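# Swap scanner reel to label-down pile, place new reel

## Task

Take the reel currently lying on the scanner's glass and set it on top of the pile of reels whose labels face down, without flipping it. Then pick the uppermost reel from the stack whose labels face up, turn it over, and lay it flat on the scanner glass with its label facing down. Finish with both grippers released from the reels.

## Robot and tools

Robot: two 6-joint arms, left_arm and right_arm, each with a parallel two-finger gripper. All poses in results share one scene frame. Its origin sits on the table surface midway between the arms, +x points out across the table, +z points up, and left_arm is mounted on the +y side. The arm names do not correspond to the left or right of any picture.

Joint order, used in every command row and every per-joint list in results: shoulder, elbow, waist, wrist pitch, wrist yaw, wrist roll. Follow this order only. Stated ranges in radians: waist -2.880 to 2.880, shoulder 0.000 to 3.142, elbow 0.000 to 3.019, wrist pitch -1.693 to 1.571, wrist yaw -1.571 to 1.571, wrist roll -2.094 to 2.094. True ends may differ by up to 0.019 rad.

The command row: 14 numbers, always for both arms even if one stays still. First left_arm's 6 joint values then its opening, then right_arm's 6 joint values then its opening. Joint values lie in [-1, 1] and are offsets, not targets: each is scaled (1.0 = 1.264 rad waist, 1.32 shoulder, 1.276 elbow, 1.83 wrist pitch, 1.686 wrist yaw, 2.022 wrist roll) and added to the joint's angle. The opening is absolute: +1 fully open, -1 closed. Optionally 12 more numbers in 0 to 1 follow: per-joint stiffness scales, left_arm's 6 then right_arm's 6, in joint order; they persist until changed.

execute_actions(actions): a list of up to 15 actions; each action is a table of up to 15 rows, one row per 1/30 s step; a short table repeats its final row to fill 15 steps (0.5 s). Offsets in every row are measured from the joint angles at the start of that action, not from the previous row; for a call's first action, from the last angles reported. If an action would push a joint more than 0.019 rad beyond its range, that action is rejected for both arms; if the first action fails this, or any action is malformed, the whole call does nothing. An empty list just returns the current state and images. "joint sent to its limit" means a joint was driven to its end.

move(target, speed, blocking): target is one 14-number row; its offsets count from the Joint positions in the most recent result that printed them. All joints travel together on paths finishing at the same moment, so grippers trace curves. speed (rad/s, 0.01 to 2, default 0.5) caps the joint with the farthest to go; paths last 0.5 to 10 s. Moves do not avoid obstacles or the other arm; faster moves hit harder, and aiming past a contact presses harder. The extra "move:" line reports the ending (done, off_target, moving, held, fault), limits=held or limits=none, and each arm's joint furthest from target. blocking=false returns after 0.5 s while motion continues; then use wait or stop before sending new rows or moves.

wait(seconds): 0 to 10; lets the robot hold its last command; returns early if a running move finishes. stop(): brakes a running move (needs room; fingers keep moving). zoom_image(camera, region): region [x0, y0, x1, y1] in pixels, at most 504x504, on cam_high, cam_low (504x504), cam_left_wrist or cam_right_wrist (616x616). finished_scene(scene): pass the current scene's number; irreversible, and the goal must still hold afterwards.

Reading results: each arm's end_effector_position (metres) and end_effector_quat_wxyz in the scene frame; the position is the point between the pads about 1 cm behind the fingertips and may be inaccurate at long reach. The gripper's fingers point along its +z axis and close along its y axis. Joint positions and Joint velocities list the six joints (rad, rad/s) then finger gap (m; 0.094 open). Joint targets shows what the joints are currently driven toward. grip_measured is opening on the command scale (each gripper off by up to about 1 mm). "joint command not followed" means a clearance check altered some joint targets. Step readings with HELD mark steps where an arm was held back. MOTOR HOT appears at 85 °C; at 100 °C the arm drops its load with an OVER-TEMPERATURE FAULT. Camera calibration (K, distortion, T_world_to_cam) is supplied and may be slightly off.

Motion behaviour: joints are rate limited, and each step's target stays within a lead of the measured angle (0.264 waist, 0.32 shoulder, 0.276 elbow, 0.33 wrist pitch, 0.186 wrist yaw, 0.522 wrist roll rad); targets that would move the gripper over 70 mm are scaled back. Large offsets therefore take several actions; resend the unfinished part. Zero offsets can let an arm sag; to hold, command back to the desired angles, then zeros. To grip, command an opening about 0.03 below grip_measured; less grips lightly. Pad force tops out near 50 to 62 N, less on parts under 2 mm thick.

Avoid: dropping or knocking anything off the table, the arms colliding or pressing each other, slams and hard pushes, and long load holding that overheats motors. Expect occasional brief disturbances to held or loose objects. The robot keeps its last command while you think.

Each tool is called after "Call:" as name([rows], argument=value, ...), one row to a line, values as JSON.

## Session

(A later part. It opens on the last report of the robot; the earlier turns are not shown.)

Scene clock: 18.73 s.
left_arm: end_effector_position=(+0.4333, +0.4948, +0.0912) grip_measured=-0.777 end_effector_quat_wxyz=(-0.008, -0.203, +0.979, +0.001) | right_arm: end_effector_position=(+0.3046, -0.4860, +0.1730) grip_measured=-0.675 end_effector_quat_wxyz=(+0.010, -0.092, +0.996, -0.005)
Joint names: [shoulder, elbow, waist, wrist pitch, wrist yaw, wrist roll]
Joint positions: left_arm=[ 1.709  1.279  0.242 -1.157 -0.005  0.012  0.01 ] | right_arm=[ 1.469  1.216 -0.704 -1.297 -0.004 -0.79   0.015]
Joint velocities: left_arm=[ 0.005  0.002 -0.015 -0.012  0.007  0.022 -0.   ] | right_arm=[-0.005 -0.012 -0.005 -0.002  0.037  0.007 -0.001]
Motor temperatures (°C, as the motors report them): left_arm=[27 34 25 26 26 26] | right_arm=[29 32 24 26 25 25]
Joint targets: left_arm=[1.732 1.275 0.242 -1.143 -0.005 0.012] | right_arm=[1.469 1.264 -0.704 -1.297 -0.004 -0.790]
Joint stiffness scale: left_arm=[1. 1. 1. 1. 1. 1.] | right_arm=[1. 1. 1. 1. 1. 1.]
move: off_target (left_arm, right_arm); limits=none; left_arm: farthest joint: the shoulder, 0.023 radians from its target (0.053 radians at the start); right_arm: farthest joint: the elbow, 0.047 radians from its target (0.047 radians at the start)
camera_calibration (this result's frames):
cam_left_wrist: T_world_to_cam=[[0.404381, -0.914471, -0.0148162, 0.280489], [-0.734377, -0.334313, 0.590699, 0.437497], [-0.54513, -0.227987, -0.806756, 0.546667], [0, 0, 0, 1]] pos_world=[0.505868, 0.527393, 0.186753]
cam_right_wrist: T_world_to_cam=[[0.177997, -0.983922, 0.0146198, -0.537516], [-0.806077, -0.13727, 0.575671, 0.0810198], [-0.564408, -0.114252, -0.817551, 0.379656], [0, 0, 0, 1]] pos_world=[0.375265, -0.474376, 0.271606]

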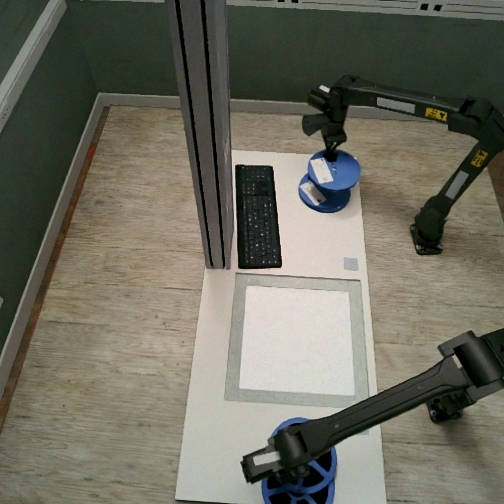

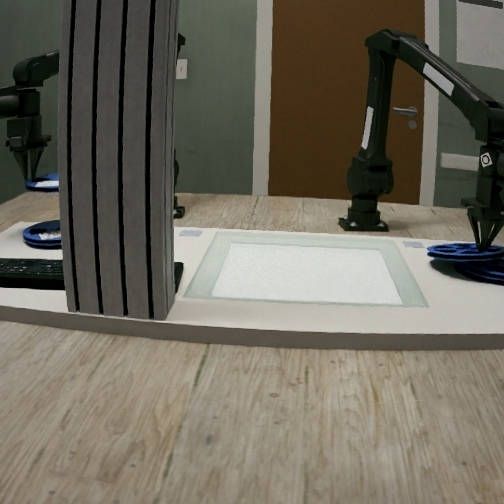

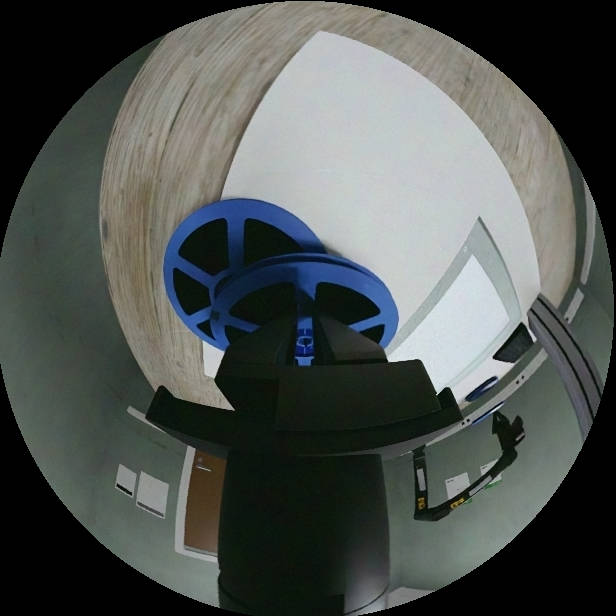

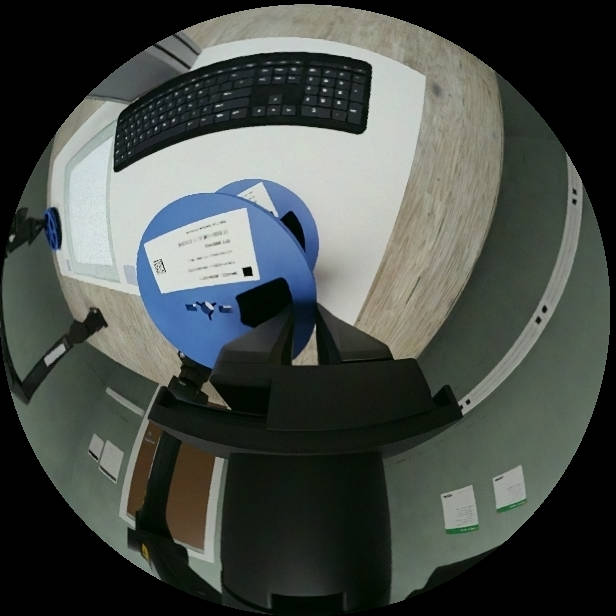

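Call:
move(target=[0.075,0.125,0.075,0,0,0,-1,0,0.037,0,0,0,0,-1], speed=0.08)

Call:
zoom_image(camera="cam_low", region=[400,210,504,300])

Scene clock: 22.07 s.
left_arm: end_effector_position=(+0.4492, +0.5511, +0.0914) grip_measured=-0.777 end_effector_quat_wxyz=(+0.006, -0.245, +0.969, +0.004) | right_arm: end_effector_position=(+0.3046, -0.4860, +0.1730) grip_measured=-0.675 end_effector_quat_wxyz=(+0.010, -0.092, +0.996, -0.005)
Joint names: [shoulder, elbow, waist, wrist pitch, wrist yaw, wrist roll]
Joint positions: left_arm=[ 1.785  1.385  0.327 -1.157 -0.005  0.012  0.01 ] | right_arm=[ 1.469  1.216 -0.704 -1.297 -0.004 -0.79   0.015]
Joint velocities: left_arm=[-0.005  0.007 -0.005 -0.007  0.037 -0.007 -0.001] | right_arm=[-0.015 -0.012 -0.005 -0.002 -0.051 -0.051 -0.001]
Motor temperatures (°C, as the motors report them): left_arm=[27 34 25 26 26 26] | right_arm=[29 32 24 26 25 25]
Joint targets: left_arm=[1.808 1.438 0.337 -1.157 -0.005 0.012] | right_arm=[1.469 1.264 -0.704 -1.297 -0.004 -0.790]
Joint stiffness scale: left_arm=[1. 1. 1. 1. 1. 1.] | right_arm=[1. 1. 1. 1. 1. 1.]
move: off_target (left_arm, right_arm); limits=none; left_arm: farthest joint: the elbow, 0.054 radians from its target (0.160 radians at the start); right_arm: farthest joint: the elbow, 0.047 radians from its target (0.047 radians at the start)
camera_calibration (this result's frames):
cam_left_wrist: T_world_to_cam=[[0.481674, -0.876223, -0.0149539, 0.269797], [-0.718064, -0.404398, 0.566433, 0.501337], [-0.502369, -0.262098, -0.823972, 0.569477], [0, 0, 0, 1]] pos_world=[0.516126, 0.5884, 0.189294]
cam_right_wrist: T_world_to_cam=[[0.177997, -0.983922, 0.0146198, -0.537516], [-0.806077, -0.13727, 0.575671, 0.0810198], [-0.564408, -0.114252, -0.817551, 0.379656], [0, 0, 0, 1]] pos_world=[0.375265, -0.474376, 0.271606]

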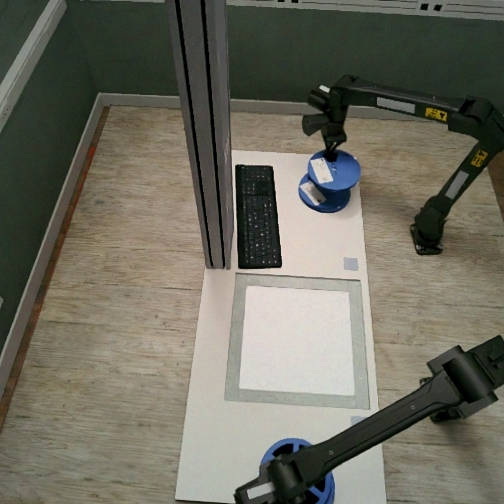

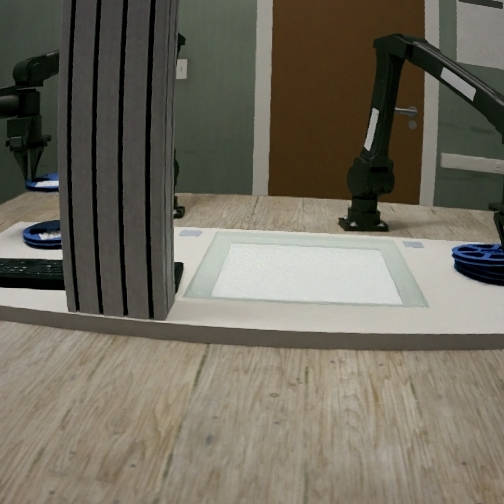

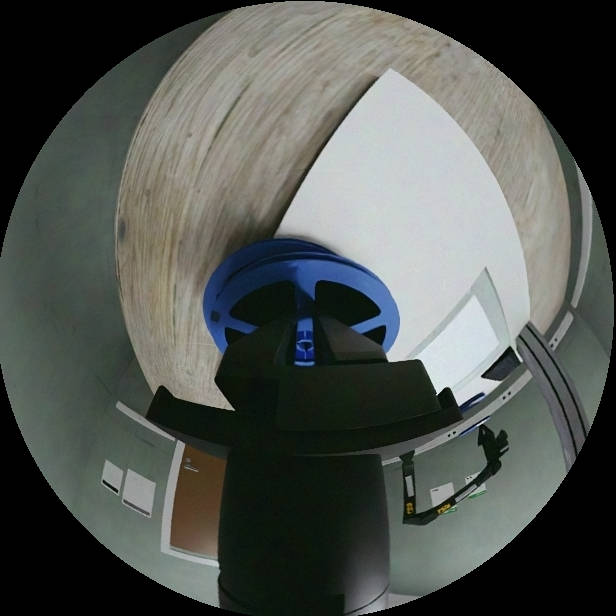

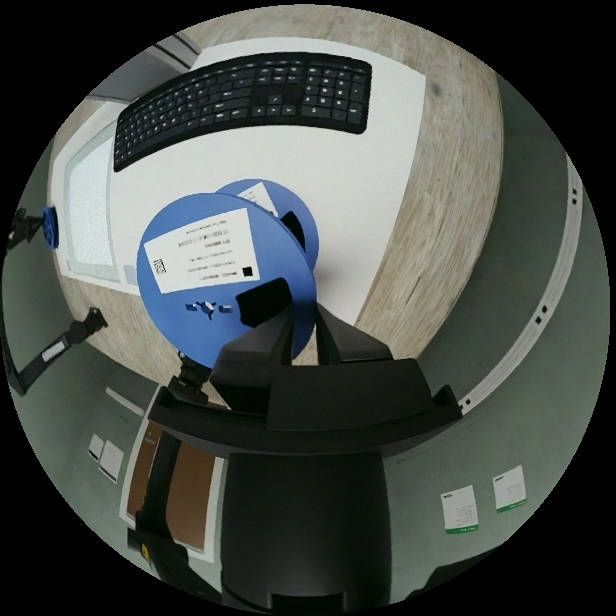

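Region (400, 210, 504, 300) of cam_low's 504x504 image, scaled by 4.846, with more detail than that image has; it fills the top 436 rows of this view, and the rest is white.

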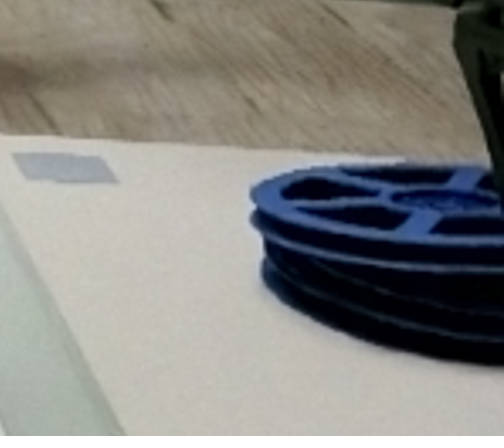

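Call:
move(target=[0.04,0.04,0.02,0.02,0,0,-1,0,0.037,0,0,0,0,-1], speed=0.05)

Call:
move(target=[0,0.04,0,0,0,0,-0.4,0,0.037,0,0,0,0,-1])

Call:
move(target=[-0.2,0.04,0,-0.14,0,0,-0.4,0,0.037,0,0,0,0,-1], speed=0.3)

Scene clock: 23.90 s.
left_arm: end_effector_position=(+0.4483, +0.5585, +0.0769) grip_measured=-0.777 end_effector_quat_wxyz=(+0.000, -0.251, +0.968, +0.003) | right_arm: end_effector_position=(+0.3046, -0.4860, +0.1730) grip_measured=-0.675 end_effector_quat_wxyz=(+0.010, -0.092, +0.996, -0.005)
Joint names: [shoulder, elbow, waist, wrist pitch, wrist yaw, wrist roll]
Joint positions: left_arm=[ 1.814  1.385  0.34  -1.14  -0.005  0.012  0.01 ] | right_arm=[ 1.469  1.216 -0.704 -1.297 -0.004 -0.79   0.015]
Joint velocities: left_arm=[ 0.005  0.002  0.005 -0.017 -0.022 -0.007  0.   ] | right_arm=[ 0.005 -0.007  0.015  0.002 -0.022 -0.022  0.001]
Motor temperatures (°C, as the motors report them): left_arm=[27 35 25 26 26 26] | right_arm=[29 32 24 26 25 25]
Joint targets: left_arm=[1.838 1.436 0.353 -1.120 -0.005 0.012] | right_arm=[1.469 1.264 -0.704 -1.297 -0.004 -0.790]
Joint stiffness scale: left_arm=[1. 1. 1. 1. 1. 1.] | right_arm=[1. 1. 1. 1. 1. 1.]
move: off_target (left_arm, right_arm); limits=none; left_arm: farthest joint: the elbow, 0.051 radians from its target (0.051 radians at the start); right_arm: farthest joint: the elbow, 0.047 radians from its target (0.047 radians at the start)
camera_calibration (this result's frames):
cam_left_wrist: T_world_to_cam=[[0.492844, -0.86999, -0.0149007, 0.26793], [-0.706896, -0.41032, 0.576138, 0.509506], [-0.507349, -0.273413, -0.817216, 0.567007], [0, 0, 0, 1]] pos_world=[0.51579, 0.597184, 0.173814]
cam_right_wrist: T_world_to_cam=[[0.177997, -0.983922, 0.0146198, -0.537516], [-0.806077, -0.13727, 0.575671, 0.0810198], [-0.564408, -0.114252, -0.817551, 0.379656], [0, 0, 0, 1]] pos_world=[0.375265, -0.474376, 0.271606]

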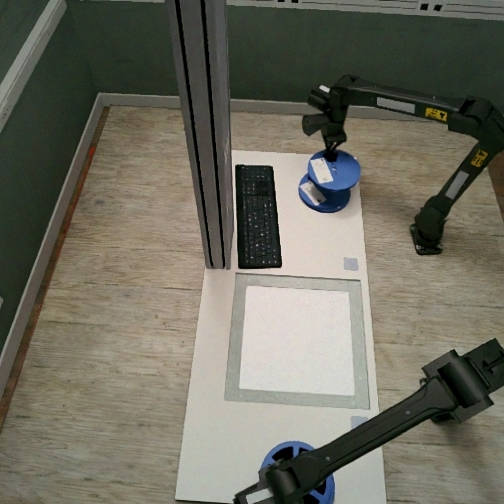

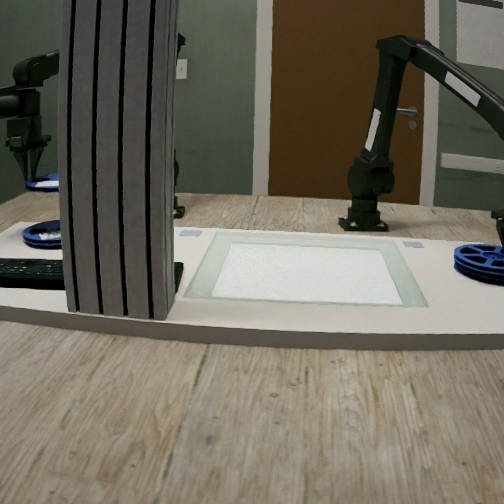

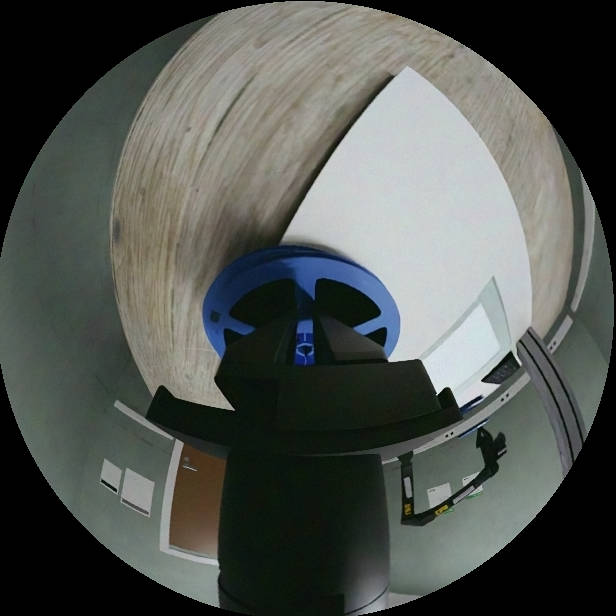

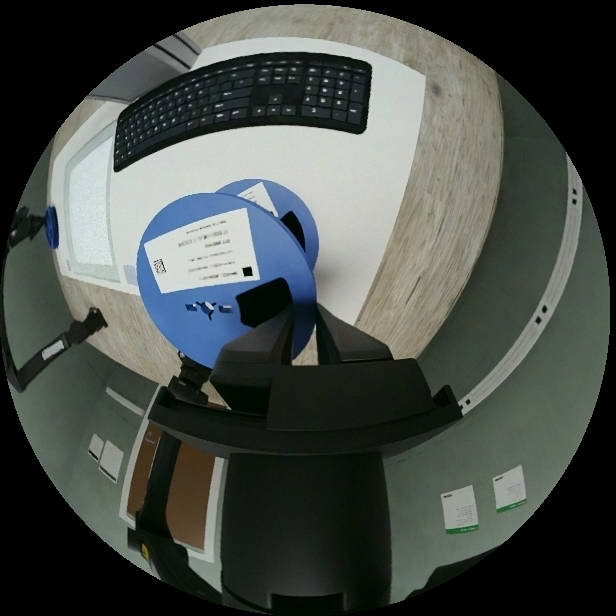

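Scene clock: 24.77 s.
left_arm: end_effector_position=(+0.4497, +0.5593, +0.0782) grip_measured=-0.402 end_effector_quat_wxyz=(+0.002, -0.251, +0.968, +0.003) | right_arm: end_effector_position=(+0.3046, -0.4860, +0.1730) grip_measured=-0.675 end_effector_quat_wxyz=(+0.010, -0.092, +0.996, -0.005)
Joint names: [shoulder, elbow, waist, wrist pitch, wrist yaw, wrist roll]
Joint positions: left_arm=[ 1.814  1.389  0.34  -1.14  -0.005  0.012  0.028] | right_arm=[ 1.469  1.216 -0.704 -1.297 -0.004 -0.79   0.015]
Joint velocities: left_arm=[ 0.005  0.002 -0.015 -0.012 -0.007 -0.081  0.001] | right_arm=[-0.005 -0.012  0.005  0.007 -0.022  0.066 -0.   ]
Motor temperatures (°C, as the motors report them): left_arm=[27 35 25 26 26 26] | right_arm=[29 32 24 26 25 25]
Joint targets: left_arm=[1.814 1.436 0.340 -1.140 -0.005 0.012] | right_arm=[1.469 1.264 -0.704 -1.297 -0.004 -0.790]
Joint stiffness scale: left_arm=[1. 1. 1. 1. 1. 1.] | right_arm=[1. 1. 1. 1. 1. 1.]
move: off_target (left_arm, right_arm); limits=none; left_arm: farthest joint: the elbow, 0.047 radians from its target (0.051 radians at the start); right_arm: farthest joint: the elbow, 0.047 radians from its target (0.047 radians at the start)
camera_calibration (this result's frames):
cam_left_wrist: T_world_to_cam=[[0.492894, -0.869962, -0.0149181, 0.26792], [-0.708798, -0.411409, 0.573016, 0.511709], [-0.50464, -0.271862, -0.819408, 0.567067], [0, 0, 0, 1]] pos_world=[0.516807, 0.597766, 0.175439]
cam_right_wrist: T_world_to_cam=[[0.177997, -0.983922, 0.0146198, -0.537516], [-0.806077, -0.13727, 0.575671, 0.0810198], [-0.564408, -0.114252, -0.817551, 0.379656], [0, 0, 0, 1]] pos_world=[0.375265, -0.474376, 0.271606]

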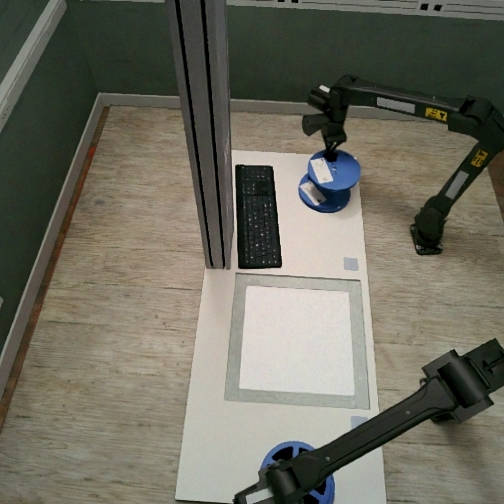

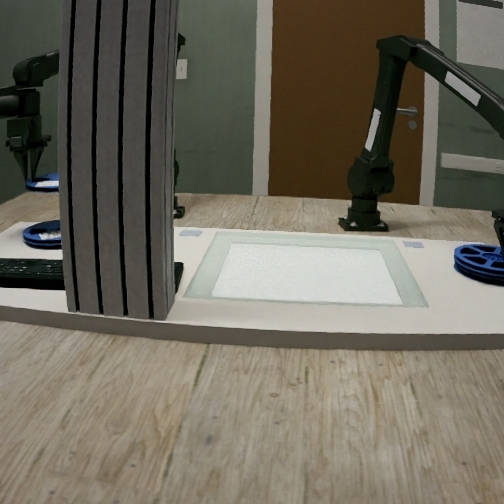

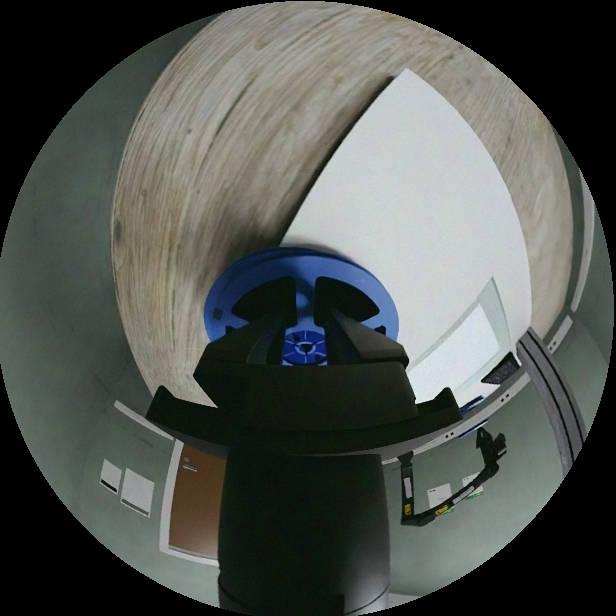

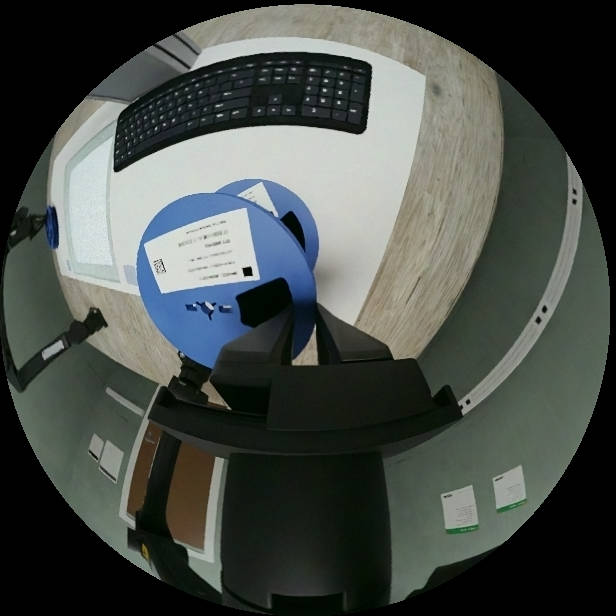

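Scene clock: 26.10 s.
left_arm: end_effector_position=(+0.3971, +0.5291, +0.2030) grip_measured=-0.402 end_effector_quat_wxyz=(+0.012, -0.251, +0.968, +0.006) | right_arm: end_effector_position=(+0.3046, -0.4860, +0.1730) grip_measured=-0.675 end_effector_quat_wxyz=(+0.010, -0.092, +0.996, -0.005)
Joint names: [shoulder, elbow, waist, wrist pitch, wrist yaw, wrist roll]
Joint positions: left_arm=[ 1.556  1.395  0.34  -1.383 -0.005  0.012  0.028] | right_arm=[ 1.469  1.216 -0.704 -1.297 -0.004 -0.79   0.015]
Joint velocities: left_arm=[-0.015  0.002  0.015 -0.002  0.022  0.037 -0.   ] | right_arm=[-0.015 -0.002  0.005  0.012 -0.037 -0.022 -0.001]
Motor temperatures (°C, as the motors report them): left_arm=[27 35 25 26 26 26] | right_arm=[29 33 24 26 25 25]
Joint targets: left_arm=[1.550 1.440 0.340 -1.396 -0.005 0.012] | right_arm=[1.469 1.264 -0.704 -1.297 -0.004 -0.790]
Joint stiffness scale: left_arm=[1. 1. 1. 1. 1. 1.] | right_arm=[1. 1. 1. 1. 1. 1.]
move: off_target (left_arm, right_arm); limits=none; left_arm: farthest joint: the elbow, 0.045 radians from its target (0.051 radians at the start); right_arm: farthest joint: the elbow, 0.047 radians from its target (0.047 radians at the start)
camera_calibration (this result's frames):
cam_left_wrist: T_world_to_cam=[[0.493161, -0.869808, -0.0150081, 0.269339], [-0.71889, -0.417188, 0.556014, 0.401025], [-0.489887, -0.263415, -0.831038, 0.626641], [0, 0, 0, 1]] pos_world=[0.462449, 0.566643, 0.301829]
cam_right_wrist: T_world_to_cam=[[0.177997, -0.983922, 0.0146198, -0.537516], [-0.806077, -0.13727, 0.575671, 0.0810198], [-0.564408, -0.114252, -0.817551, 0.379656], [0, 0, 0, 1]] pos_world=[0.375265, -0.474376, 0.271606]

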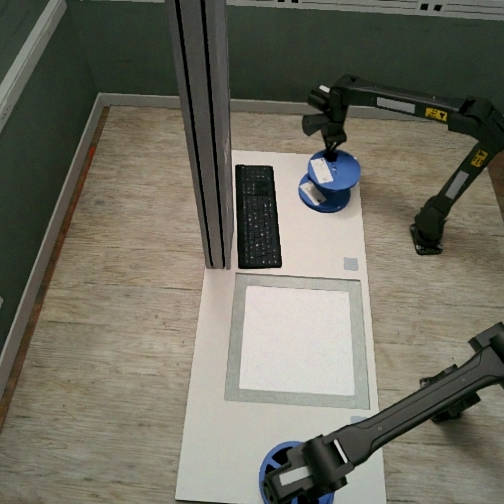

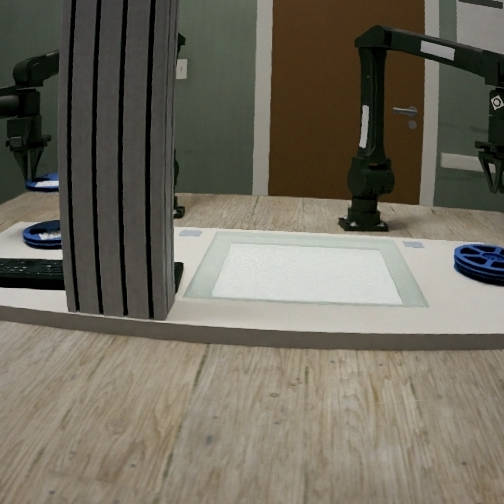

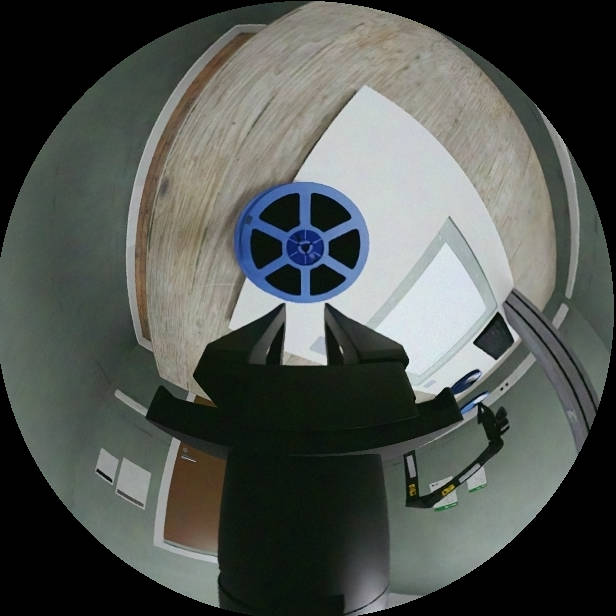

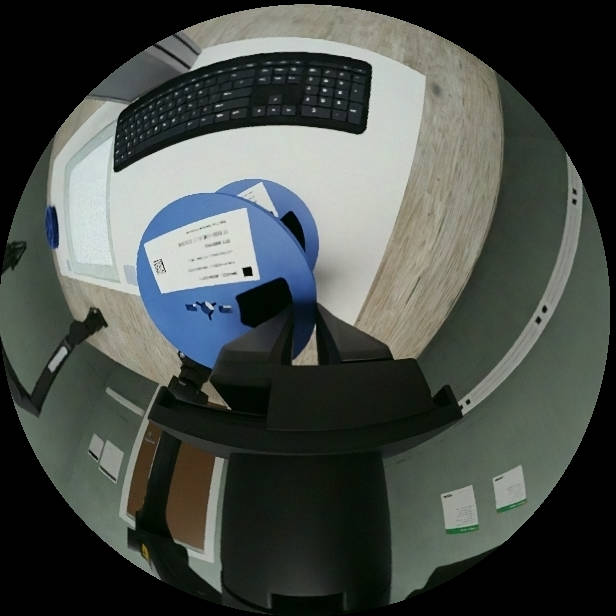

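Call:
move(target=[0,0.036,0.6,0,0,0,-0.4,-0.34,-0.52,1,1,0,-0.386,-1], speed=0.35)

Call:
move(target=[0,0.036,0,0,0,0,-0.4,0.7,0.35,0,0.5,0,0,-1], speed=0.25)

Scene clock: 33.60 s.
left_arm: end_effector_position=(+0.1279, +0.7438, +0.2030) grip_measured=-0.402 end_effector_quat_wxyz=(+0.009, -0.590, +0.807, +0.010) | right_arm: end_effector_position=(+0.3267, +0.0427, +0.3166) grip_measured=-0.673 end_effector_quat_wxyz=(+0.641, -0.628, +0.312, -0.311)
Joint names: [shoulder, elbow, waist, wrist pitch, wrist yaw, wrist roll]
Joint positions: left_arm=[ 1.556  1.395  1.094 -1.383 -0.005  0.012  0.028] | right_arm=[ 1.032  0.548  0.556  0.499 -0.004 -1.561  0.015]
Joint velocities: left_arm=[-0.005  0.017  0.005 -0.022 -0.007  0.022 -0.   ] | right_arm=[-0.005 -0.002 -0.005 -0.007 -0.007 -0.022 -0.   ]
Motor temperatures (°C, as the motors report them): left_arm=[27 36 25 26 26 26] | right_arm=[29 33 24 26 25 25]
Joint targets: left_arm=[1.556 1.441 1.099 -1.383 -0.005 0.012] | right_arm=[1.020 0.553 0.560 0.533 -0.004 -1.571]
Joint stiffness scale: left_arm=[1. 1. 1. 1. 1. 1.] | right_arm=[1. 1. 1. 1. 1. 1.]
move: off_target (left_arm, right_arm); limits=none; left_arm: farthest joint: the elbow, 0.046 radians from its target (0.046 radians at the start); right_arm: farthest joint: the wrist pitch, 0.034 radians from its target (1.830 radians at the start)
camera_calibration (this result's frames):
cam_left_wrist: T_world_to_cam=[[0.954869, -0.296649, -0.0150081, 0.103451], [-0.238612, -0.796187, 0.556014, 0.517528], [-0.17689, -0.527339, -0.831038, 0.707584], [0, 0, 0, 1]] pos_world=[0.149871, 0.815874, 0.301829]
cam_right_wrist: T_world_to_cam=[[-0.00501869, -0.0228242, 0.999727, -0.316451], [0.0275202, -0.999364, -0.0226778, 0.0426423], [0.999609, 0.0273989, 0.00564362, -0.207741], [0, 0, 0, 1]] pos_world=[0.204898, 0.0410843, 0.318504]

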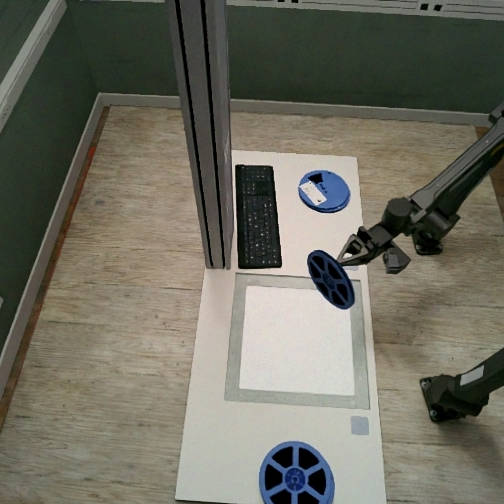

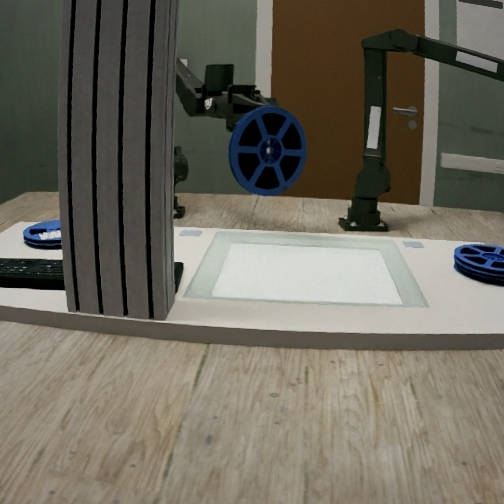

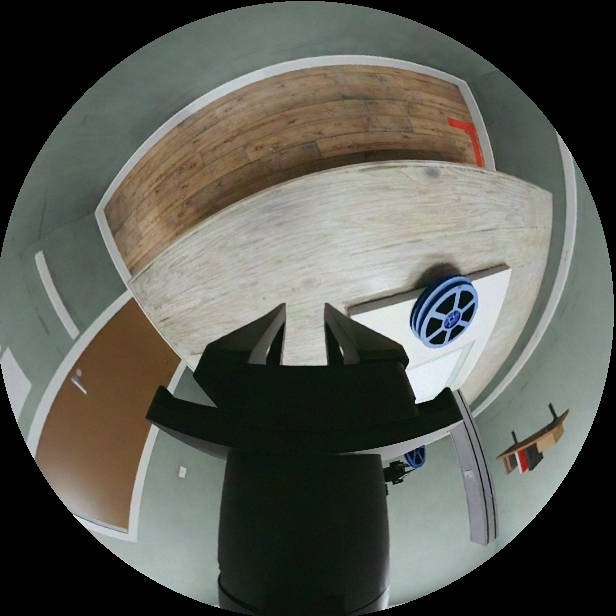

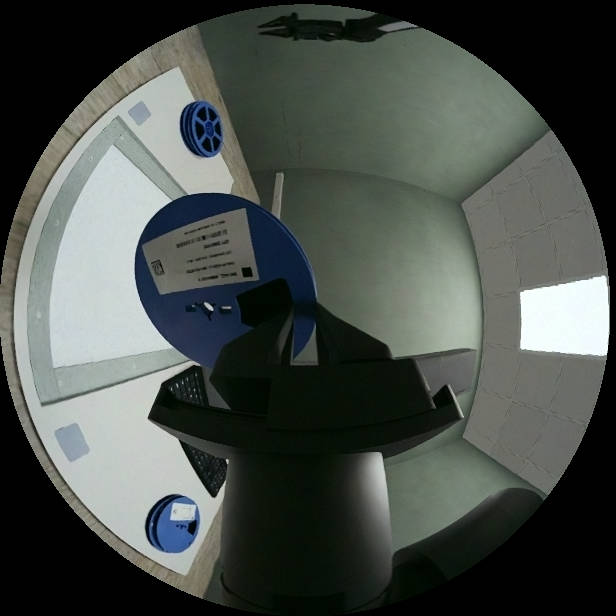

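Scene clock: 37.83 s.
left_arm: end_effector_position=(+0.1279, +0.7438, +0.2030) grip_measured=-0.402 end_effector_quat_wxyz=(+0.009, -0.590, +0.807, +0.010) | right_arm: end_effector_position=(+0.4781, +0.1589, +0.2277) grip_measured=-0.673 end_effector_quat_wxyz=(+0.746, -0.502, +0.248, -0.362)
Joint names: [shoulder, elbow, waist, wrist pitch, wrist yaw, wrist roll]
Joint positions: left_arm=[ 1.556  1.395  1.094 -1.383 -0.005  0.012  0.028] | right_arm=[ 1.951  0.953  0.556  1.38  -0.004 -1.561  0.015]
Joint velocities: left_arm=[-0.005 -0.002  0.015 -0.017 -0.007  0.022 -0.   ] | right_arm=[ 0.005 -0.007  0.005 -0.017  0.007 -0.007 -0.   ]
Motor temperatures (°C, as the motors report them): left_arm=[27 37 25 26 26 26] | right_arm=[29 33 24 26 25 25]
Joint targets: left_arm=[1.556 1.441 1.094 -1.383 -0.005 0.012] | right_arm=[1.956 0.995 0.556 1.414 -0.004 -1.561]
Joint stiffness scale: left_arm=[1. 1. 1. 1. 1. 1.] | right_arm=[1. 1. 1. 1. 1. 1.]
move: off_target (left_arm, right_arm); limits=none; left_arm: farthest joint: the elbow, 0.046 radians from its target (0.046 radians at the start); right_arm: farthest joint: the elbow, 0.042 radians from its target (0.446 radians at the start)
camera_calibration (this result's frames):
cam_left_wrist: T_world_to_cam=[[0.954869, -0.296649, -0.0150081, 0.103451], [-0.238612, -0.796187, 0.556014, 0.517528], [-0.17689, -0.527339, -0.831038, 0.707584], [0, 0, 0, 1]] pos_world=[0.149871, 0.815874, 0.301829]
cam_right_wrist: T_world_to_cam=[[-0.288528, -0.24062, 0.926744, -0.0374253], [0.0649674, -0.970597, -0.231779, 0.177803], [0.955265, -0.00666669, 0.295677, -0.401155], [0, 0, 0, 1]] pos_world=[0.360859, 0.160895, 0.194507]

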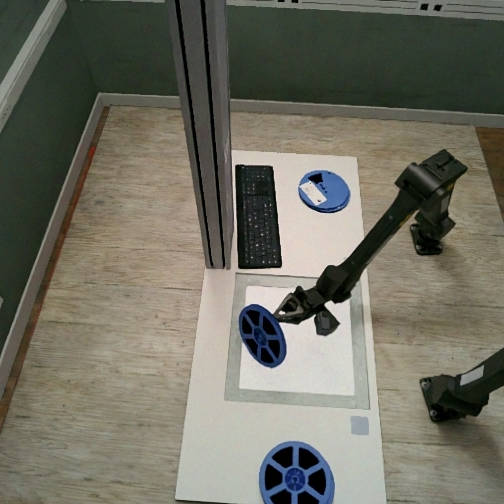

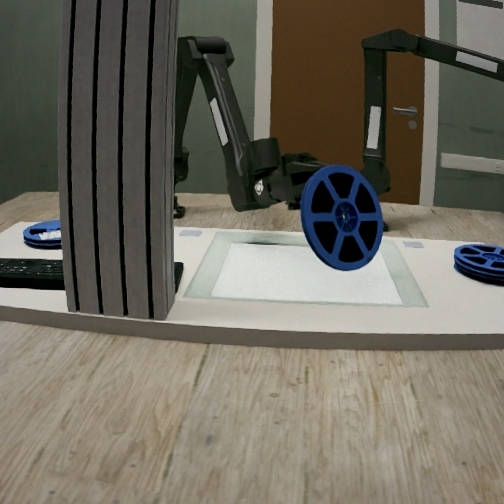

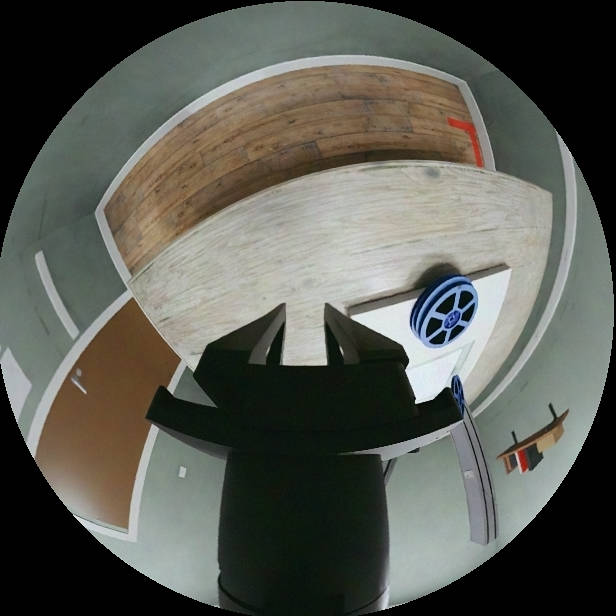

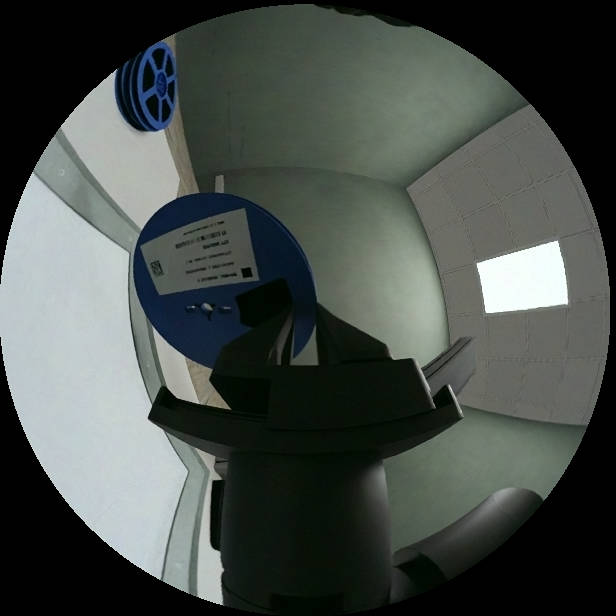

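Call:
move(target=[0,0.036,0,0,0,0,-0.4,0.035,-0.095,0,0.095,0,0,-1], speed=0.06)

Scene clock: 41.37 s.
left_arm: end_effector_position=(+0.1279, +0.7438, +0.2030) grip_measured=-0.402 end_effector_quat_wxyz=(+0.009, -0.590, +0.807, +0.010) | right_arm: end_effector_position=(+0.4464, +0.1346, +0.1928) grip_measured=-0.673 end_effector_quat_wxyz=(+0.744, -0.504, +0.249, -0.361)
Joint names: [shoulder, elbow, waist, wrist pitch, wrist yaw, wrist roll]
Joint positions: left_arm=[ 1.556  1.395  1.094 -1.383 -0.005  0.012  0.028] | right_arm=[ 1.981  0.833  0.556  1.525 -0.004 -1.561  0.015]
Joint velocities: left_arm=[-0.024 -0.007 -0.015 -0.017  0.037 -0.066 -0.   ] | right_arm=[-0.024 -0.007 -0.024  0.012 -0.037 -0.051 -0.001]
Motor temperatures (°C, as the motors report them): left_arm=[28 37 25 26 26 26] | right_arm=[30 32 24 26 25 25]
Joint targets: left_arm=[1.556 1.441 1.094 -1.383 -0.005 0.012] | right_arm=[1.997 0.832 0.556 1.554 -0.004 -1.561]
Joint stiffness scale: left_arm=[1. 1. 1. 1. 1. 1.] | right_arm=[1. 1. 1. 1. 1. 1.]
move: off_target (left_arm, right_arm); limits=none; left_arm: farthest joint: the elbow, 0.046 radians from its target (0.046 radians at the start); right_arm: farthest joint: the wrist pitch, 0.029 radians from its target (0.173 radians at the start)
camera_calibration (this result's frames):
cam_left_wrist: T_world_to_cam=[[0.954869, -0.296649, -0.0150081, 0.103451], [-0.238612, -0.796187, 0.556014, 0.517528], [-0.17689, -0.527339, -0.831038, 0.707584], [0, 0, 0, 1]] pos_world=[0.149871, 0.815874, 0.301829]
cam_right_wrist: T_world_to_cam=[[-0.284318, -0.237385, 0.928876, -0.0227956], [0.0639227, -0.971399, -0.228687, 0.148098], [0.956597, -0.0056435, 0.291361, -0.360593], [0, 0, 0, 1]] pos_world=[0.328994, 0.136416, 0.160105]

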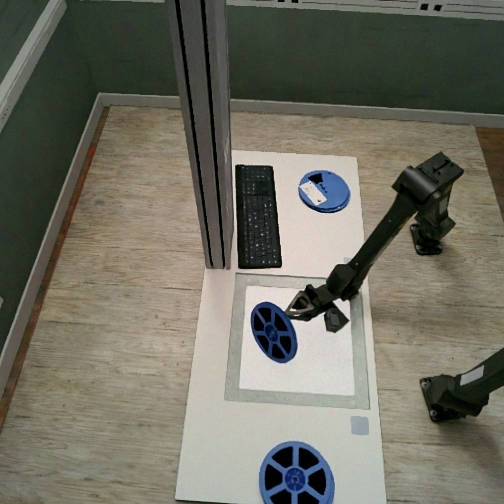

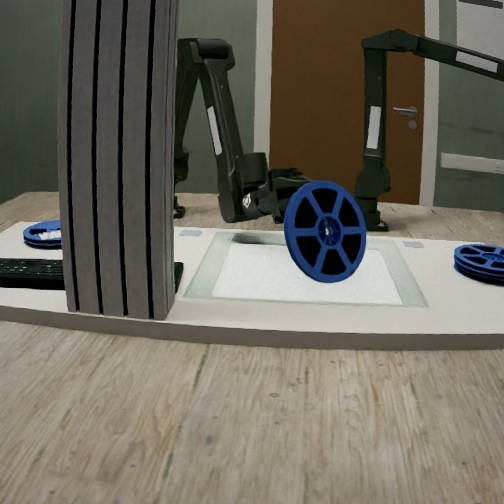

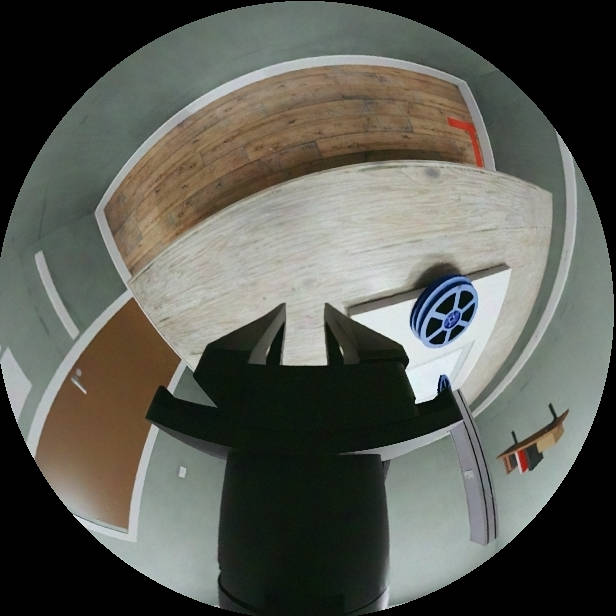

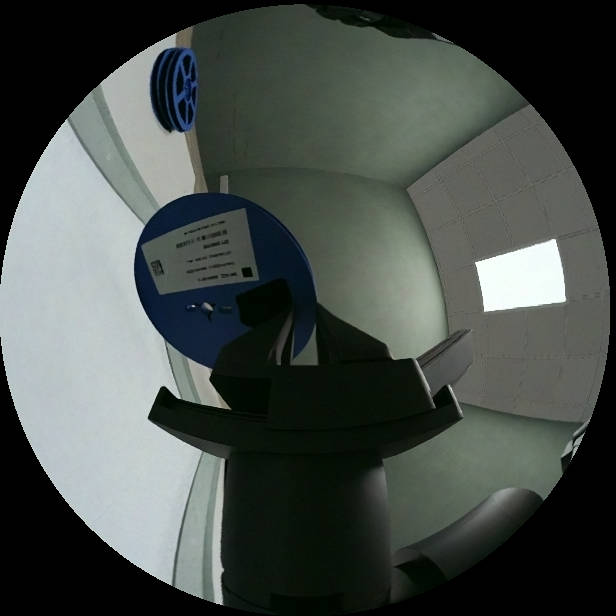

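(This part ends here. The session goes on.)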